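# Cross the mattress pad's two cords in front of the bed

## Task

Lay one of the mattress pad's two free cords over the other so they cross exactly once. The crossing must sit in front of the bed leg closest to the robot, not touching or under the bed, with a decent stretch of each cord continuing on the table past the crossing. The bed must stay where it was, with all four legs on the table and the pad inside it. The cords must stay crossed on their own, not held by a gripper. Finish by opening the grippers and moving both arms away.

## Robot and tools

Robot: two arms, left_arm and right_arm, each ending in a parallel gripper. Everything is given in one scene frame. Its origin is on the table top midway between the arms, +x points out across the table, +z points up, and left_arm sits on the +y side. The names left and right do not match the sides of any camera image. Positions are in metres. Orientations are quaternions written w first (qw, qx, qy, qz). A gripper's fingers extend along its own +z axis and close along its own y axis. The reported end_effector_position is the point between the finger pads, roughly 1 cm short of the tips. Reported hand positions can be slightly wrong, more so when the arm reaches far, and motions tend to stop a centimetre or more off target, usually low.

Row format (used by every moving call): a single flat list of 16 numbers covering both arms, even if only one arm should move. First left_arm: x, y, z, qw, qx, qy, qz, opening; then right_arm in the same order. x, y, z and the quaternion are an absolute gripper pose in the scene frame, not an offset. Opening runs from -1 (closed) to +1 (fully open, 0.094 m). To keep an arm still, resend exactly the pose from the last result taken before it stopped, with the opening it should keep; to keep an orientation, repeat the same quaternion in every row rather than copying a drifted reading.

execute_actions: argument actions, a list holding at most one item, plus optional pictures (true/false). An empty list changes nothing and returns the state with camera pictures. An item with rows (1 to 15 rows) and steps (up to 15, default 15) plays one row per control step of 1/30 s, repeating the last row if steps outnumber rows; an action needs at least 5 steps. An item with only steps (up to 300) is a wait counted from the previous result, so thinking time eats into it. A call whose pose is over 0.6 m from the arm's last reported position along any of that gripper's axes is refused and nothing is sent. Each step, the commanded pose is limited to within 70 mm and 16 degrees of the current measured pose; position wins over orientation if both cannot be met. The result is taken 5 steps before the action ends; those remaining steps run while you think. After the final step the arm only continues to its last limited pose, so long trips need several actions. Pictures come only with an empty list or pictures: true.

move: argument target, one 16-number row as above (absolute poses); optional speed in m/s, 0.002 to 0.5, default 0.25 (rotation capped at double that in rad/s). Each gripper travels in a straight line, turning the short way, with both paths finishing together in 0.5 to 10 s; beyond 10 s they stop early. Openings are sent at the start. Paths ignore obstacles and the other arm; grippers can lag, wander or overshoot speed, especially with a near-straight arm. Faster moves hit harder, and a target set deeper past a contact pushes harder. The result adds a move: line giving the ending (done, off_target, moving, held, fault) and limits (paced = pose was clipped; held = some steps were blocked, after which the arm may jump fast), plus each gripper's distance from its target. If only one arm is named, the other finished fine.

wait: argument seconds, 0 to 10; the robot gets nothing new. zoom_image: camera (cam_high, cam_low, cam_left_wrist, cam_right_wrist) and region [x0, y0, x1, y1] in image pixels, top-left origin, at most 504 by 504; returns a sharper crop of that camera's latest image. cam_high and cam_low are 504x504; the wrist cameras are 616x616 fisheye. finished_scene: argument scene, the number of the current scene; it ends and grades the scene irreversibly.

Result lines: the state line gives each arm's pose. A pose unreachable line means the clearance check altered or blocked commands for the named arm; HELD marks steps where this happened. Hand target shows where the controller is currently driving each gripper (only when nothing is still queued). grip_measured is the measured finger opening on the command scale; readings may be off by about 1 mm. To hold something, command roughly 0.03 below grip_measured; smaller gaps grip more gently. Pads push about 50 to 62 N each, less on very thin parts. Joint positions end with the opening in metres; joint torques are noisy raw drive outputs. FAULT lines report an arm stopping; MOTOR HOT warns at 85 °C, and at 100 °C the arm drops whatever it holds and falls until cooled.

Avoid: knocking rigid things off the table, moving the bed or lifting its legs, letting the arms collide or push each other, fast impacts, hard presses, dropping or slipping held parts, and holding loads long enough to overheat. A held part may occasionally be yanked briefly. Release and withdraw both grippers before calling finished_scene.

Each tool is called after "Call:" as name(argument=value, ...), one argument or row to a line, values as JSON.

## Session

Call:
execute_actions(
  actions=[],
)

Scene clock: 0.00 s of 4800.00 s.
left_arm: end_effector_position=(+0.8709, +0.2026, +0.0896) grip_measured=+1.000 end_effector_quat_wxyz=(+0.665, -0.205, +0.705, -0.137) | right_arm: end_effector_position=(+0.3096, -0.0148, +0.2154) grip_measured=+1.000 end_effector_quat_wxyz=(-0.301, +0.669, -0.478, -0.482)
Joint positions: left_arm=[-0.206  2.467  1.9    0.486 -0.27  -0.507  0.094] | right_arm=[ 0.321  1.493  1.051 -1.165 -1.209 -1.547  0.094]
Joint velocities: left_arm=[-0.015  0.005  0.002  0.012 -0.081 -0.022  0.   ] | right_arm=[-0.005  0.005 -0.002  0.007  0.007 -0.007  0.   ]
Joint torques (N m, as the arm reports them, + toward a larger angle): no reading
Hand target (left_arm): +0.876, +0.202, +0.098; +0.672, -0.205, +0.698, -0.140
Hand target (right_arm): +0.317, -0.012, +0.225; -0.311, +0.674, -0.472, -0.476

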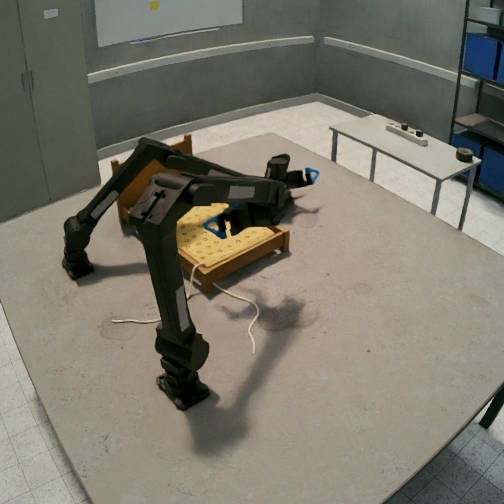

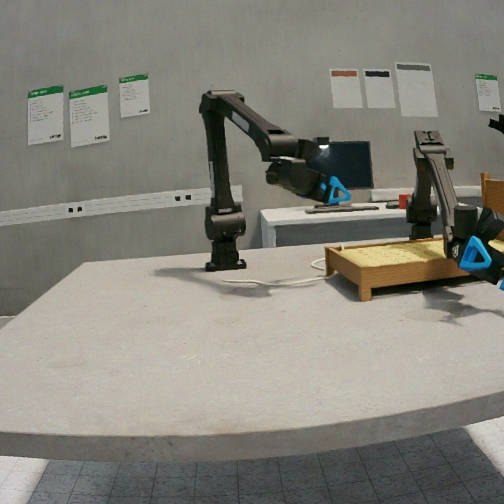

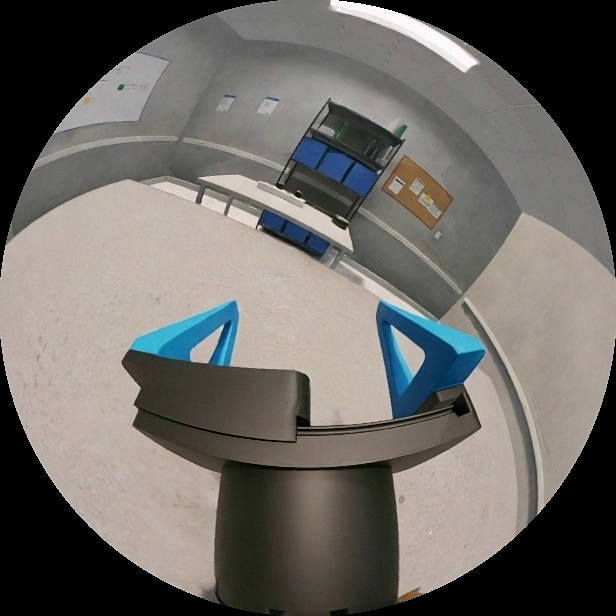

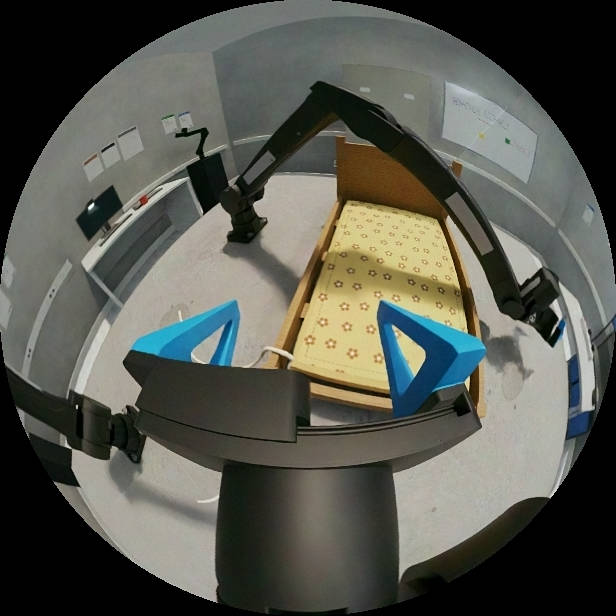

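Raise the left arm clear of the bed first.

Call:
move(
  target=[0.72,0.17,0.28,0.4,0,0.916,0,1,0.27,-0.26,0.2,0,-0.7071,0.7071,0,0.5],
  speed=0.3,
)

Call:
move(
  target=[0.2,0.06,0.22,0,0.7071,0.7071,0,0.6,0.24,-0.27,0.09,0,-0.5,0.866,0,0.3],
  speed=0.35,
)

Call:
move(
  target=[0,-0.02,0.08,0,1,0,0,0.4,0.24,-0.27,0.09,0,-0.5,0.866,0,0.3],
  speed=0.4,
)

Scene clock: 2.87 s of 4800.00 s.
left_arm: end_effector_position=(+0.7137, +0.1781, +0.2418) grip_measured=+1.000 end_effector_quat_wxyz=(+0.373, -0.007, +0.928, +0.006) | right_arm: end_effector_position=(+0.2720, -0.2564, +0.1964) grip_measured=+0.502 end_effector_quat_wxyz=(+0.004, +0.717, -0.697, -0.004)
Joint positions: left_arm=[-0.256  1.952  1.856 -0.729 -0.181 -0.184  0.094] | right_arm=[ 0.141  1.086  0.941 -1.437 -0.002 -1.401  0.071]
Joint velocities: left_arm=[ 0.015 -0.005 -0.002 -0.022 -0.081 -0.007  0.   ] | right_arm=[ 0.015  0.015 -0.017  0.007  0.007  0.007 -0.001]
Joint torques (N m, as the arm reports them, + toward a larger angle): left_arm=[ -0.63 -26.7   12.92   1.66  -0.2    0.11] | right_arm=[ 0.2  -5.94  9.76  0.03  0.01  0.03]
Hand target (left_arm): +0.721, +0.172, +0.281; +0.400, -0.003, +0.917, +0.000
Hand target (right_arm): +0.269, -0.260, +0.201; +0.006, +0.710, -0.704, -0.003
Off the commanded pose (left_arm): 0.040 m, 4 deg.
Off the commanded pose (right_arm): 0.005 m, 2 deg.
Kept back: nothing.
move: off_target (left_arm)

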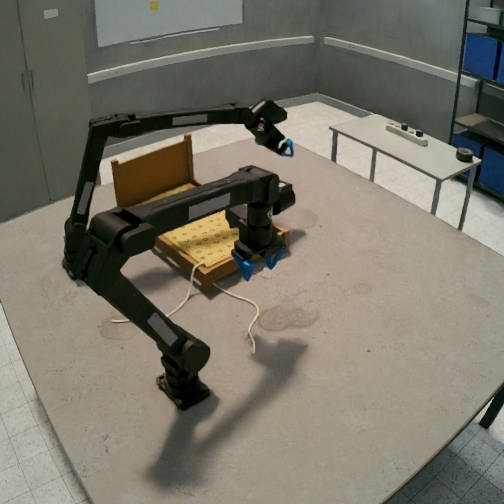

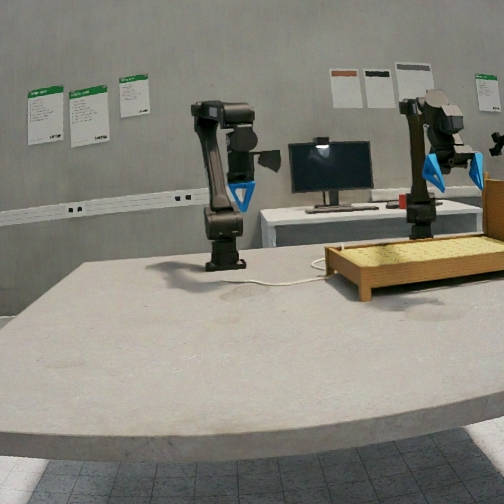

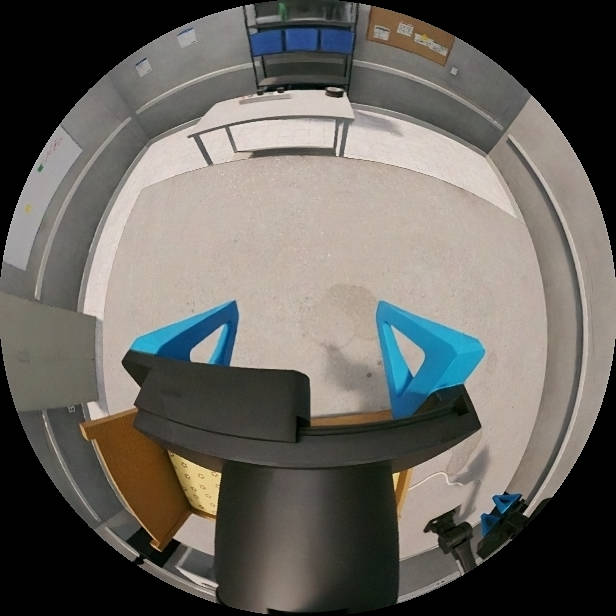

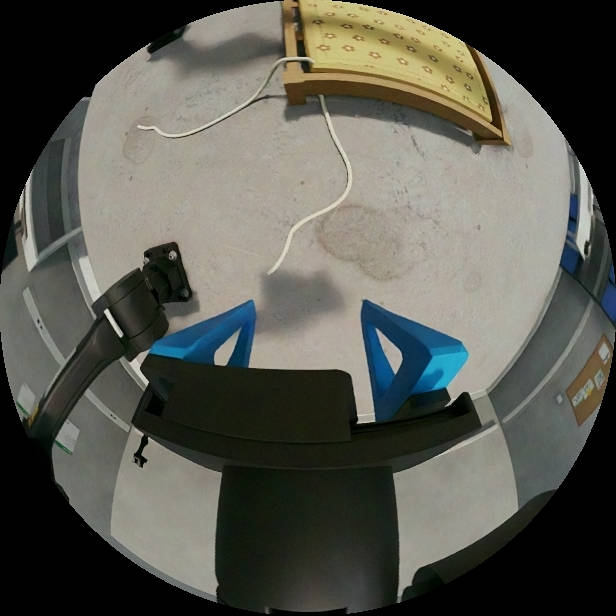

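Scene clock: 5.80 s of 4800.00 s.
left_arm: end_effector_position=(+0.2001, +0.0636, +0.2259) grip_measured=+0.602 end_effector_quat_wxyz=(-0.004, +0.703, +0.711, +0.006) | right_arm: end_effector_position=(+0.2313, -0.2688, +0.0871) grip_measured=+0.302 end_effector_quat_wxyz=(-0.015, -0.510, +0.860, +0.007)
Joint positions: left_arm=[-0.857  1.296  1.186 -1.471 -0.012  0.717  0.075] | right_arm=[ 0.124  1.074  0.633 -1.163 -0.002 -0.89   0.061]
Joint velocities: left_arm=[-0.005 -0.015 -0.007 -0.007  0.051 -0.022  0.001] | right_arm=[-0.005 -0.005  0.007  0.002  0.037  0.022 -0.001]
Joint torques (N m, as the arm reports them, + toward a larger angle): left_arm=[  0.13 -13.5    7.37   0.37  -0.1    0.07] | right_arm=[ 0.1  -5.15  8.96  1.6  -0.02  0.03]
Hand target (left_arm): +0.197, +0.070, +0.228; -0.005, +0.704, +0.710, +0.007
Hand target (right_arm): +0.238, -0.270, +0.091; -0.000, -0.500, +0.866, +0.000
Off the commanded pose (left_arm): 0.007 m, 1 deg.
Off the commanded pose (right_arm): 0.009 m, 2 deg.
Kept back: nothing.
move: done

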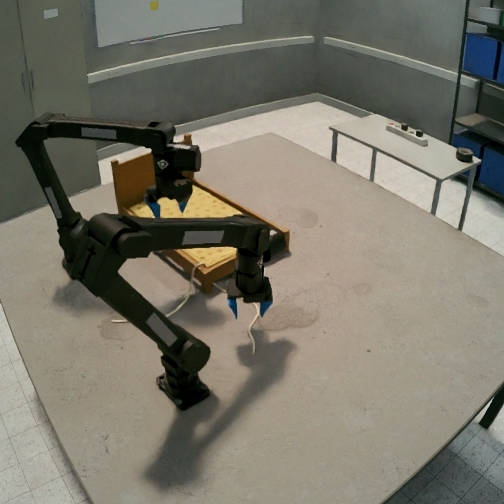

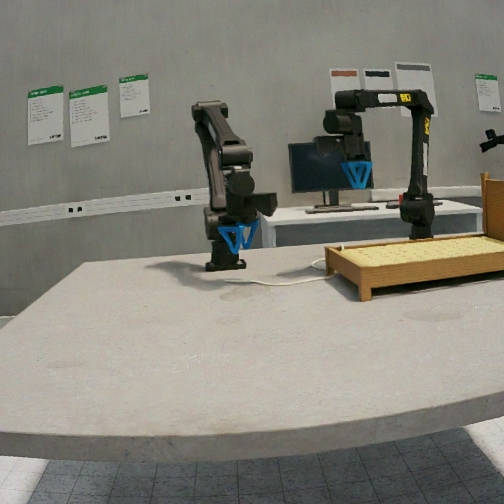

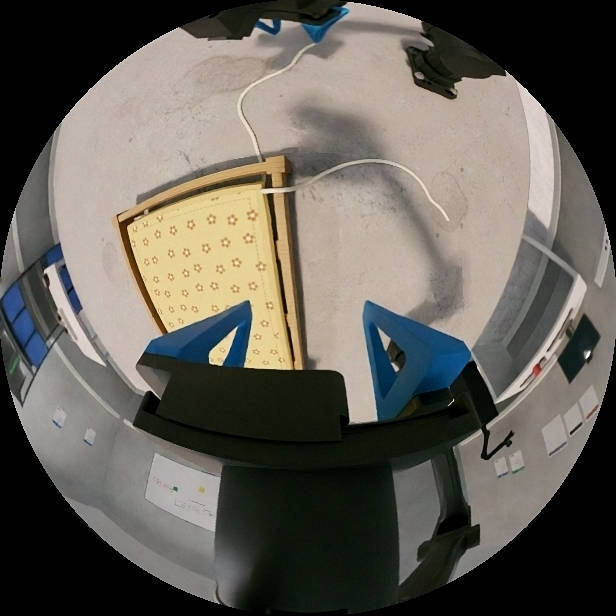

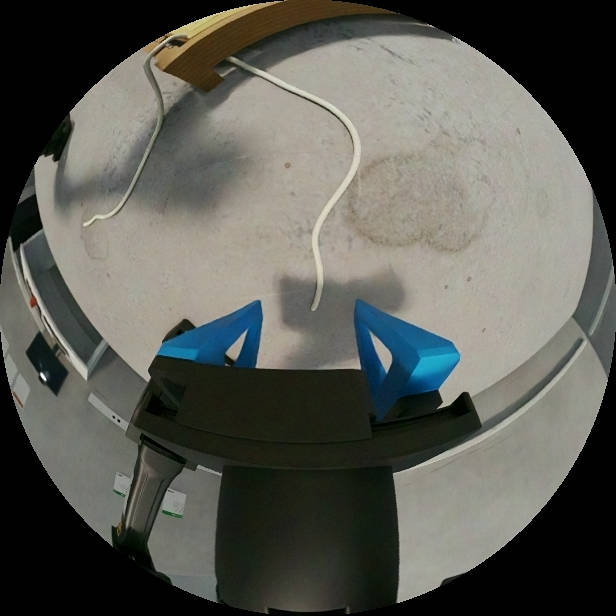

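Scene clock: 8.37 s of 4800.00 s.
left_arm: end_effector_position=(-0.0002, -0.0126, +0.0899) grip_measured=+0.402 end_effector_quat_wxyz=(+0.002, +1.000, +0.006, +0.007) | right_arm: end_effector_position=(+0.2321, -0.2687, +0.0871) grip_measured=+0.302 end_effector_quat_wxyz=(-0.014, -0.509, +0.861, +0.006)
Joint positions: left_arm=[-1.47   1.359  0.87  -1.076 -0.013  1.675  0.066] | right_arm=[ 0.124  1.074  0.633 -1.16  -0.002 -0.887  0.061]
Joint velocities: left_arm=[-0.015 -0.015 -0.002 -0.012 -0.037 -0.081 -0.   ] | right_arm=[ 0.005 -0.005 -0.007 -0.002 -0.037 -0.007  0.001]
Joint torques (N m, as the arm reports them, + toward a larger angle): left_arm=[-0.66 -9.63  6.76  1.08 -0.01  0.12] | right_arm=[ 0.1  -4.91  9.15  1.65 -0.01  0.02]
Hand target (left_arm): -0.001, -0.011, +0.081; -0.006, +1.000, -0.000, +0.006
Hand target (right_arm): +0.240, -0.270, +0.090; -0.000, -0.500, +0.866, -0.000
Off the commanded pose (left_arm): 0.012 m, 1 deg.
Off the commanded pose (right_arm): 0.009 m, 2 deg.
Kept back: nothing.
move: off_target (left_arm)

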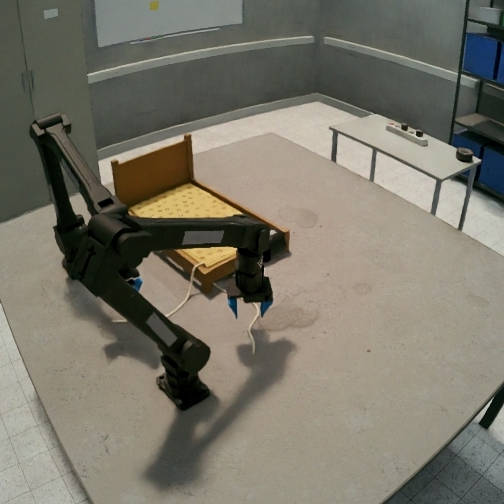

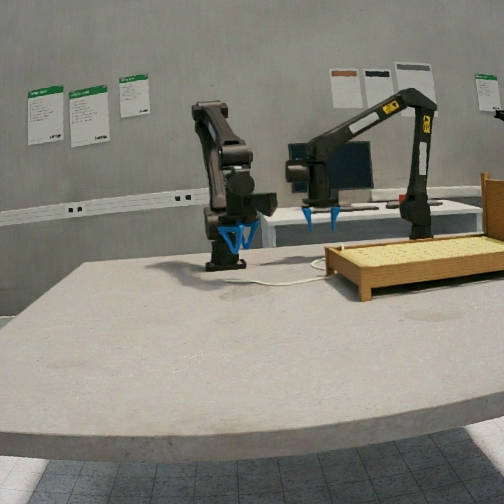

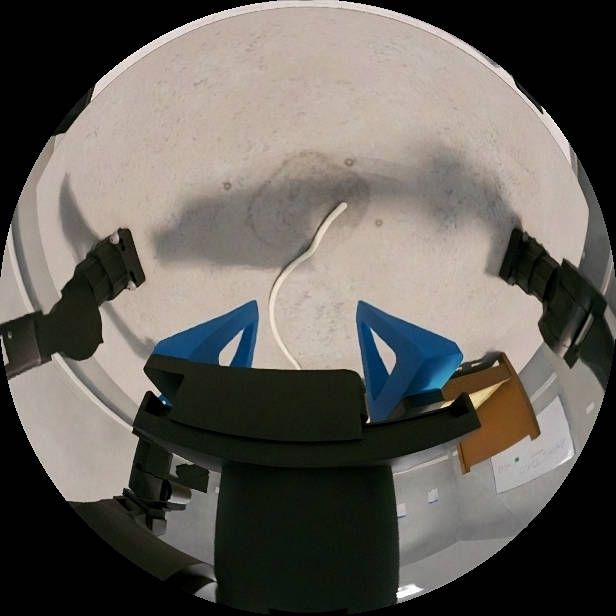

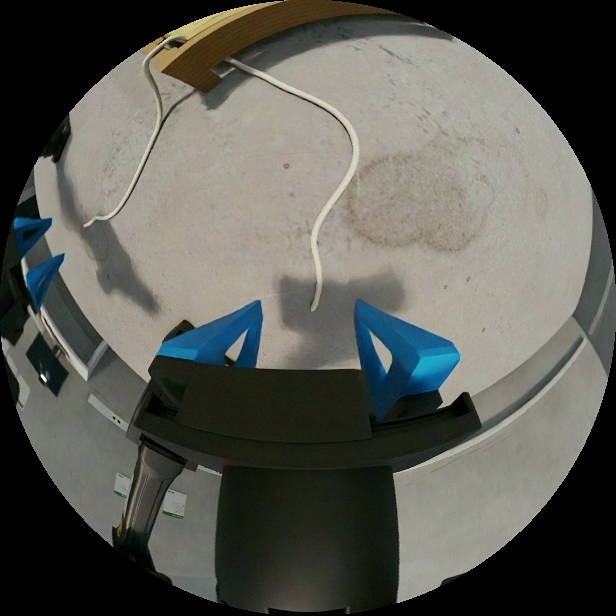

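Call:
move(
  target=[-0.031,-0.002,0.012,0,0.985,-0.174,0,0,0.248,-0.262,0.012,0,-0.5,0.866,0,-0.1],
  speed=0.15,
)

Scene clock: 10.23 s of 4800.00 s.
left_arm: end_effector_position=(-0.0274, -0.0019, +0.0217) grip_measured=+0.002 end_effector_quat_wxyz=(+0.007, +0.986, -0.165, +0.004) | right_arm: end_effector_position=(+0.2417, -0.2652, +0.0139) grip_measured=-0.098 end_effector_quat_wxyz=(-0.007, -0.501, +0.865, +0.004)
Joint positions: left_arm=[-1.543  1.439  0.735 -0.851 -0.005  1.946  0.047] | right_arm=[ 0.13   1.247  0.528 -0.867 -0.002 -0.863  0.042]
Joint velocities: left_arm=[ 0.005  0.005 -0.022 -0.017  0.037  0.037  0.001] | right_arm=[-0.024 -0.005 -0.007 -0.002  0.007 -0.007 -0.   ]
Joint torques (N m, as the arm reports them, + toward a larger angle): left_arm=[-0.68 -9.92  5.83  1.1   0.09  0.12] | right_arm=[ 1.62 -5.17  7.8   1.68 -0.01  0.01]
Hand target (left_arm): -0.030, +0.001, +0.013; -0.001, +0.985, -0.174, +0.001
Hand target (right_arm): +0.247, -0.262, +0.013; -0.000, -0.500, +0.866, -0.000
Off the commanded pose (left_arm): 0.010 m, 1 deg.
Off the commanded pose (right_arm): 0.007 m, 1 deg.
Kept back: nothing.
move: done

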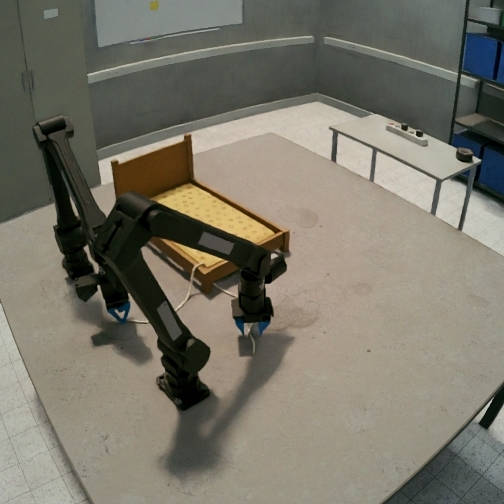

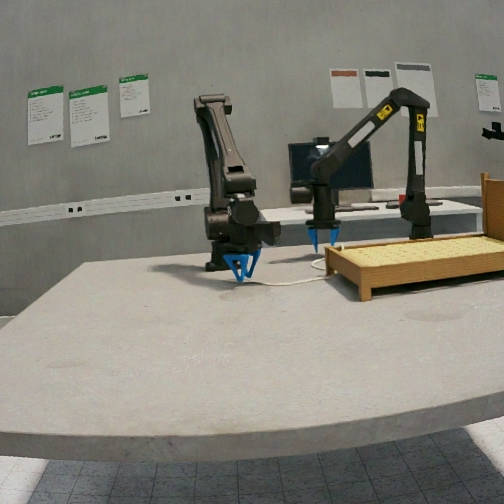

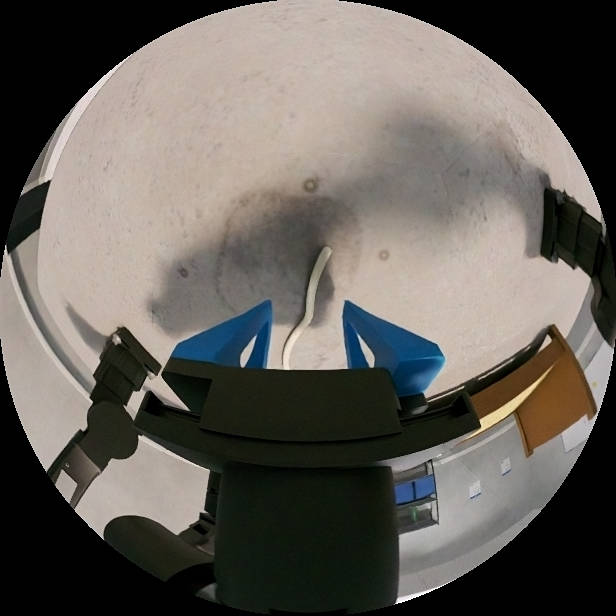

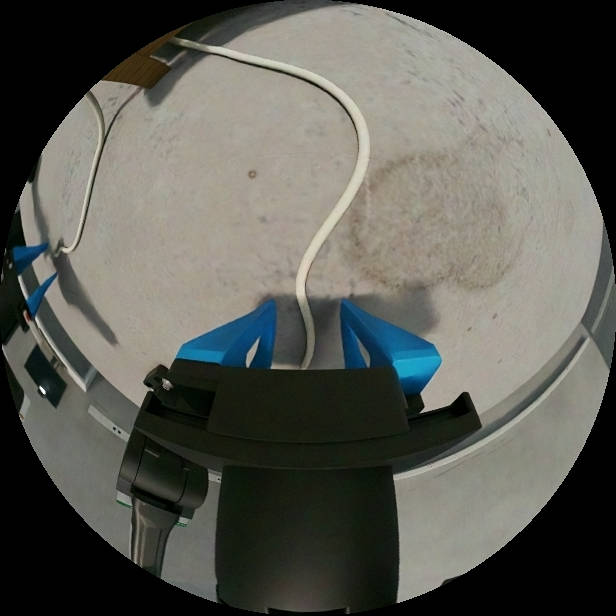

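Call:
move(
  target=[-0.025,0,-0.01,0,0.985,-0.174,0,0,0.243,-0.262,-0.002,0,-0.5,0.866,0,-0.1],
  speed=0.04,
)

Call:
execute_actions(
  actions=[
    {"rows":[[-0.025,0,-0.01,0,0.985,-0.174,0,-1,0.243,-0.262,-0.002,0,-0.5,0.866,0,-1]]},
  ],
)

Scene clock: 11.50 s of 4800.00 s.
left_arm: end_effector_position=(-0.0276, -0.0041, +0.0025) grip_measured=+0.002 end_effector_quat_wxyz=(+0.011, +0.985, -0.174, +0.004) | right_arm: end_effector_position=(+0.2437, -0.2643, +0.0063) grip_measured=-0.098 end_effector_quat_wxyz=(+0.003, -0.500, +0.866, -0.000)
Joint positions: left_arm=[-1.543  1.483  0.715 -0.78  -0.002  1.965  0.047] | right_arm=[ 0.133  1.258  0.511 -0.818 -0.001 -0.858  0.042]
Joint velocities: left_arm=[ 0.005 -0.005  0.017 -0.002 -0.037 -0.022 -0.   ] | right_arm=[-0.005  0.005 -0.002  0.002  0.037  0.022 -0.   ]
Joint torques (N m, as the arm reports them, + toward a larger angle): left_arm=[  0.74 -10.04   5.21   1.3    0.07   0.13] | right_arm=[ 1.62 -3.96  6.79  2.04 -0.05  0.01]
Hand target (left_arm): -0.025, +0.001, -0.009; +0.000, +0.985, -0.174, -0.000
Hand target (right_arm): +0.243, -0.262, -0.001; +0.000, -0.500, +0.866, -0.000
Off the commanded pose (left_arm): 0.013 m, 1 deg.
Off the commanded pose (right_arm): 0.009 m, 0 deg.
Kept back: nothing.
move: off_target (left_arm)

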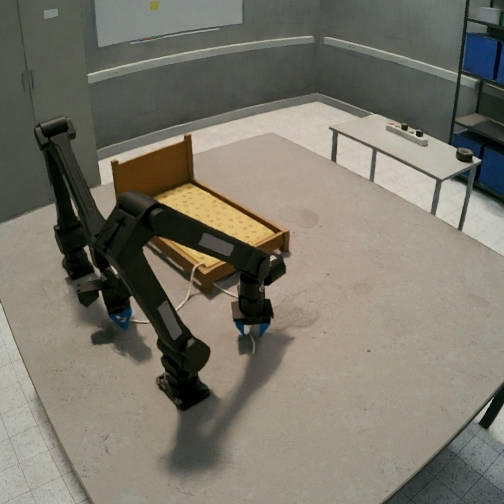

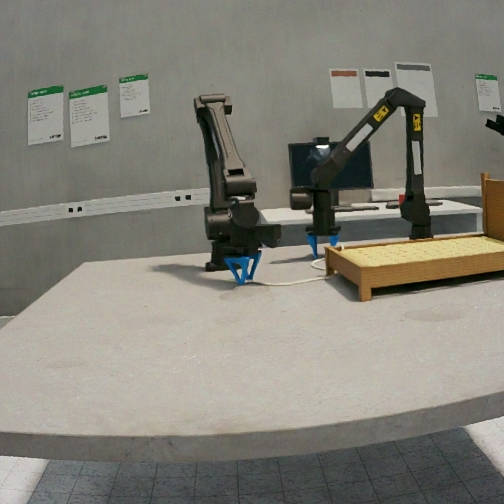

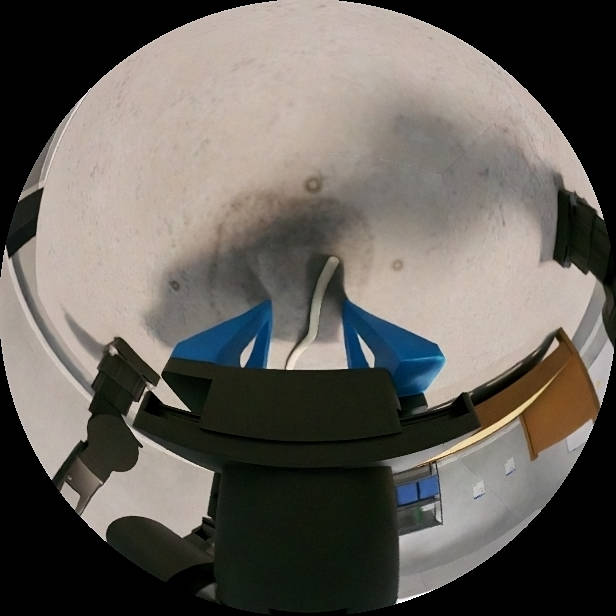

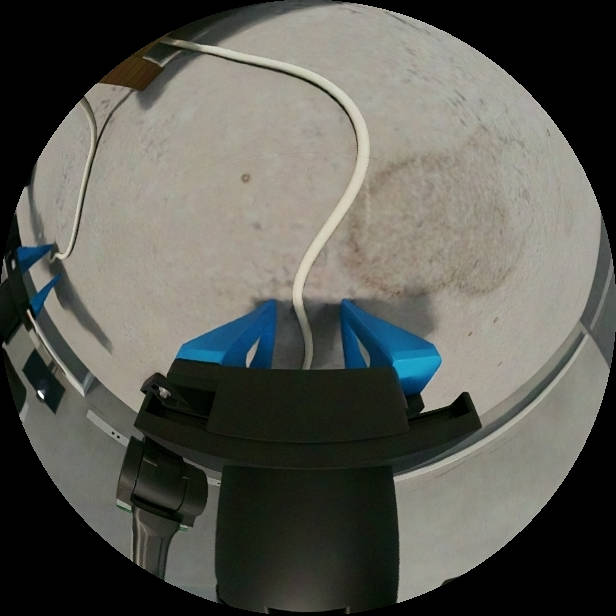

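Scene clock: 11.83 s of 4800.00 s.
left_arm: end_effector_position=(-0.0271, -0.0048, +0.0021) grip_measured=-0.951 end_effector_quat_wxyz=(+0.012, +0.985, -0.174, +0.004) | right_arm: end_effector_position=(+0.2449, -0.2638, +0.0061) grip_measured=-0.963 end_effector_quat_wxyz=(+0.005, -0.501, +0.865, -0.001)
Joint positions: left_arm=[-1.541  1.485  0.715 -0.776 -0.002  1.966  0.002] | right_arm=[ 0.135  1.259  0.511 -0.813 -0.001 -0.858  0.002]
Joint velocities: left_arm=[-0.015 -0.005  0.002 -0.017 -0.051 -0.081 -0.001] | right_arm=[ 0.005 -0.005 -0.012 -0.007  0.022  0.022 -0.002]
Joint torques (N m, as the arm reports them, + toward a larger angle): left_arm=[  0.71 -10.19   5.42   1.21   0.09   0.13] | right_arm=[ 1.7  -3.98  6.8   1.84 -0.07  0.01]
Steps of this call (steps 1 to 10: the first 10 steps of this action). Readings (end_effector_position):
1: left_arm (-0.0276, -0.0041, +0.0025) | right_arm (+0.2441, -0.2643, +0.0063)
2: left_arm (-0.0274, -0.0040, +0.0025) | right_arm (+0.2446, -0.2641, +0.0061)
4: left_arm (-0.0271, -0.0044, +0.0022) | right_arm (+0.2449, -0.2639, +0.0061)
8: left_arm (-0.0271, -0.0048, +0.0021) | right_arm (+0.2449, -0.2638, +0.0061)
10: the state above

Call:
move(
  target=[0.01,0.12,0.14,0,1,0,0,-1,0.19,-0.19,0.08,0,-0.3,0.954,0,-1],
)

Call:
move(
  target=[0.02,0.15,0.15,0,1,0,0,-1,0.045,-0.085,0.045,0,0,1,0,-1],
)

Call:
move(
  target=[0.02,0.15,0.15,0,1,0,0,-1,0.045,-0.095,0.008,0,0,1,0,-1],
  speed=0.08,
)

Scene clock: 13.63 s of 4800.00 s.
left_arm: end_effector_position=(+0.0096, +0.1187, +0.1328) grip_measured=-0.951 end_effector_quat_wxyz=(-0.003, +1.000, -0.006, -0.002) | right_arm: end_effector_position=(+0.1801, -0.1997, +0.0619) grip_measured=-0.963 end_effector_quat_wxyz=(-0.015, -0.304, +0.953, -0.003)
Joint positions: left_arm=[-1.344  0.937  0.679 -1.321  0.003  1.826  0.002] | right_arm=[ 0.492  1.037  0.536 -1.101 -0.001 -0.068  0.002]
Joint velocities: left_arm=[-0.005 -0.005  0.007 -0.012  0.037 -0.022 -0.001] | right_arm=[-0.015 -0.015  0.022  0.017 -0.037  0.051 -0.001]
Joint torques (N m, as the arm reports them, + toward a larger angle): left_arm=[ 0.28 -4.77  9.12  0.3   0.11 -0.03] | right_arm=[ 1.47 -4.36 11.7   0.01  0.09  0.02]
Hand target (left_arm): +0.011, +0.114, +0.140; +0.001, +1.000, +0.000, -0.003
Hand target (right_arm): +0.193, -0.191, +0.079; +0.002, -0.300, +0.954, -0.001
Off your previous action's commanded pose (left_arm): 0.013 m, 1 deg at its last step (step 5 of this call).
Off your previous action's commanded pose (right_arm): 0.009 m, 1 deg at its last step (step 5 of this call).
Off the commanded pose (left_arm): 0.007 m, 1 deg.
Off the commanded pose (right_arm): 0.023 m, 2 deg.
Kept back: nothing.
move: off_target (right_arm)

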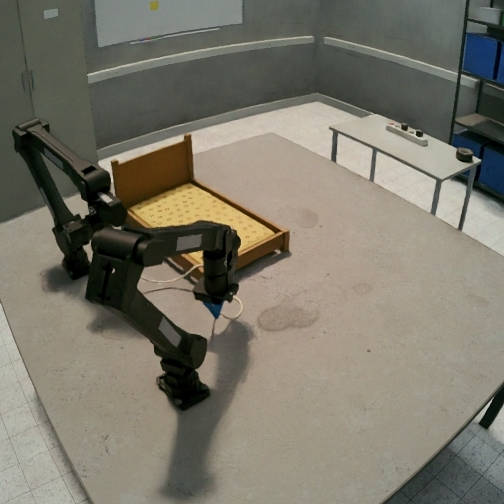

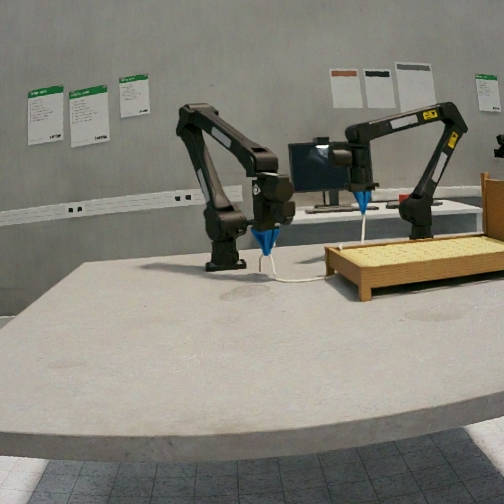

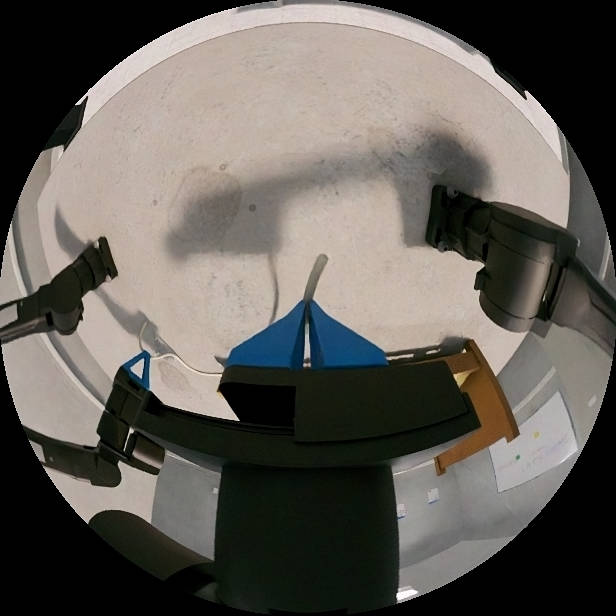

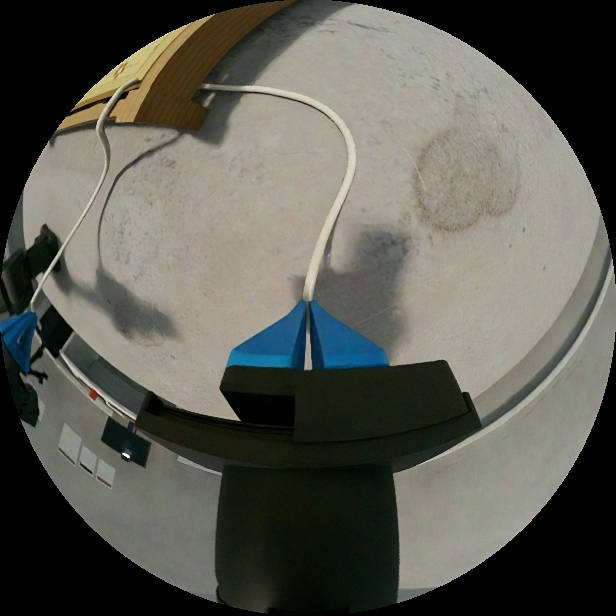

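Scene clock: 15.60 s of 4800.00 s.
left_arm: end_effector_position=(+0.0203, +0.1438, +0.1505) grip_measured=-0.951 end_effector_quat_wxyz=(+0.003, +1.000, -0.000, -0.001) | right_arm: end_effector_position=(+0.0454, -0.1065, +0.0358) grip_measured=-0.963 end_effector_quat_wxyz=(-0.003, -0.004, +1.000, -0.021)
Joint positions: left_arm=[-1.261  0.843  0.679 -1.403  0.003  1.897  0.002] | right_arm=[ 1.286  1.089  0.487 -1.012  0.003  1.334  0.002]
Joint velocities: left_arm=[-0.005 -0.005 -0.027 -0.007  0.007  0.007  0.001] | right_arm=[-0.015  0.005  0.002 -0.002 -0.022  0.022  0.   ]
Joint torques (N m, as the arm reports them, + toward a larger angle): left_arm=[ 0.61 -4.64  7.53  0.33  0.    0.15] | right_arm=[ 1.46 -3.58 10.65  1.53  0.19  0.03]
Hand target (left_arm): +0.020, +0.149, +0.150; +0.001, +1.000, -0.000, -0.001
Hand target (right_arm): +0.049, -0.086, +0.046; +0.004, +0.000, +1.000, +0.002
Off the commanded pose (left_arm): 0.006 m, 0 deg.
Off the commanded pose (right_arm): 0.023 m, 2 deg.
Kept back: nothing.
move: off_target (right_arm)

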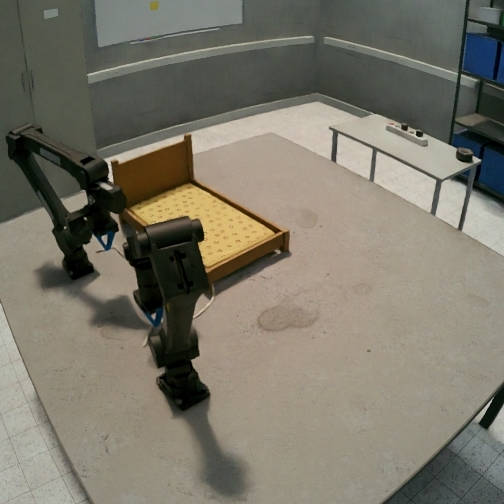

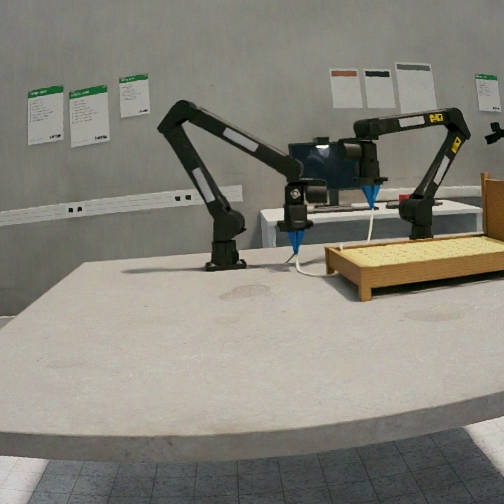

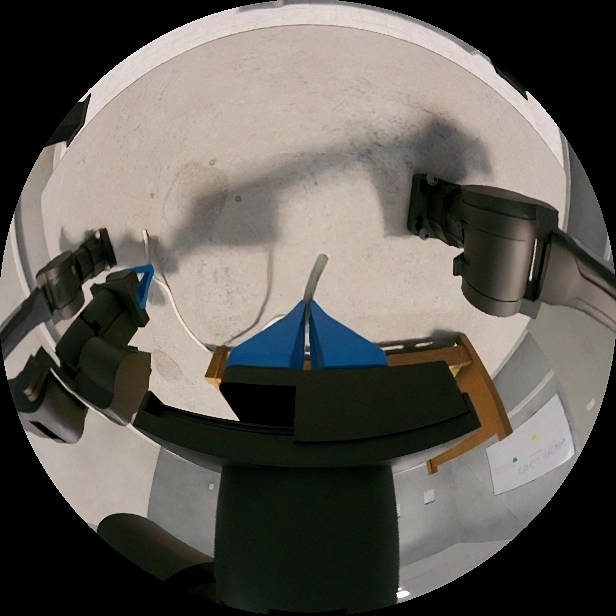

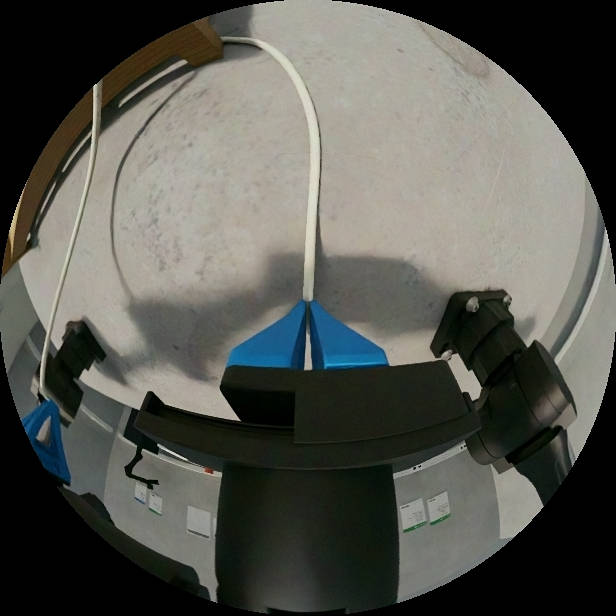

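Scene clock: 16.37 s of 4800.00 s.
left_arm: end_effector_position=(+0.0202, +0.1443, +0.1507) grip_measured=-0.951 end_effector_quat_wxyz=(+0.002, +1.000, -0.000, -0.001) | right_arm: end_effector_position=(+0.0462, -0.1014, +0.0091) grip_measured=-0.963 end_effector_quat_wxyz=(-0.000, -0.002, +1.000, -0.008)
Joint positions: left_arm=[-1.261  0.841  0.679 -1.405  0.003  1.897  0.002] | right_arm=[ 1.287  1.153  0.442 -0.875  0.003  1.341  0.002]
Joint velocities: left_arm=[ 0.005 -0.015 -0.007 -0.007 -0.007  0.051 -0.001] | right_arm=[-0.005 -0.005 -0.002 -0.017 -0.11  -0.007 -0.   ]
Joint torques (N m, as the arm reports them, + toward a larger angle): left_arm=[ 0.43 -4.9   7.39  0.32 -0.08  0.1 ] | right_arm=[ 1.63 -3.48  7.72  1.6  -0.07  0.02]
Hand target (left_arm): +0.020, +0.150, +0.150; +0.000, +1.000, +0.000, -0.000
Hand target (right_arm): +0.045, -0.096, +0.008; +0.000, +0.000, +1.000, -0.000
Off the commanded pose (left_arm): 0.006 m, 0 deg.
Off the commanded pose (right_arm): 0.007 m, 1 deg.
Kept back: nothing.
move: done

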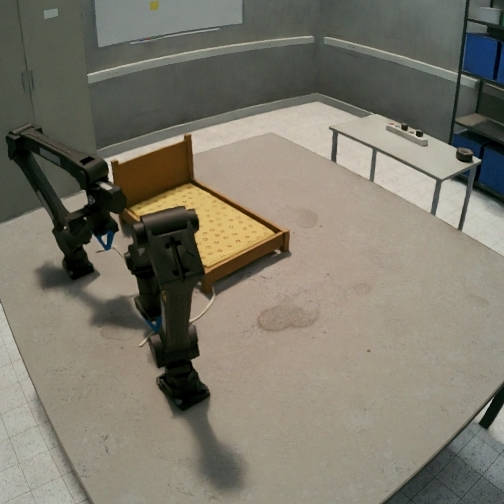

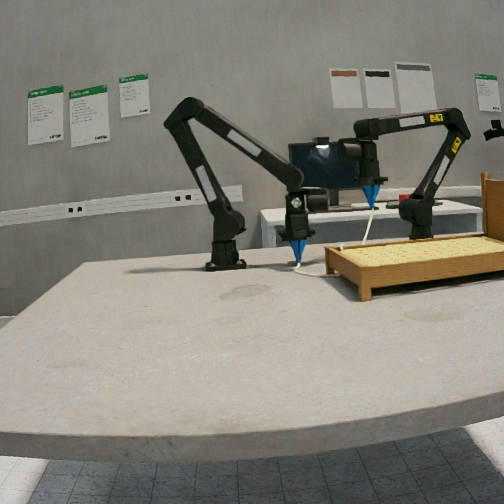

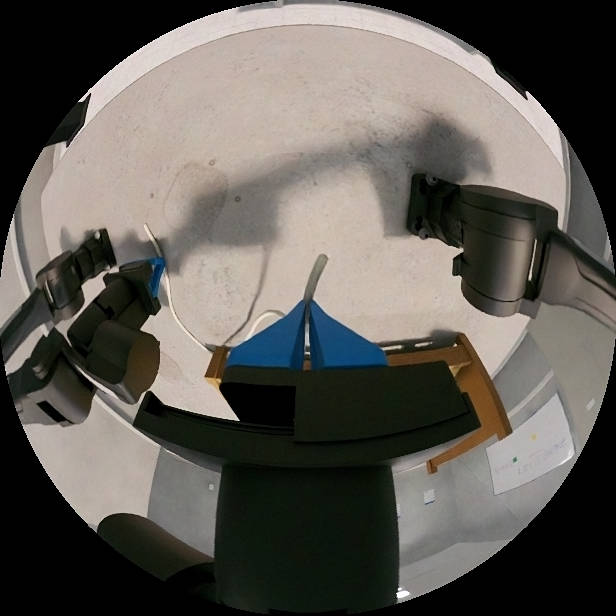

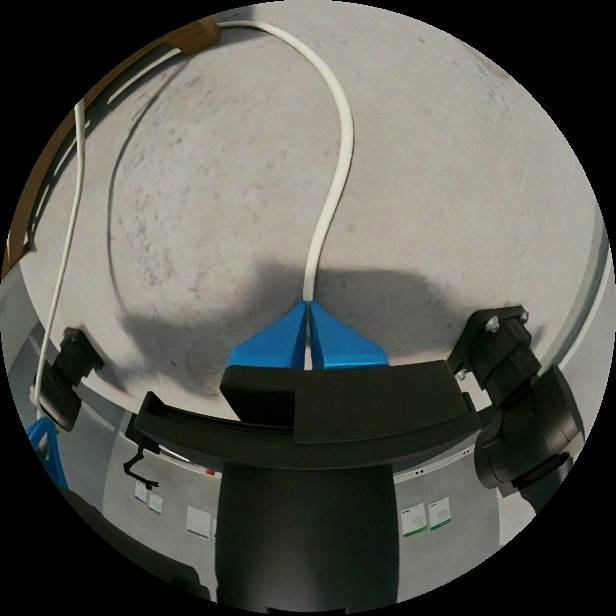

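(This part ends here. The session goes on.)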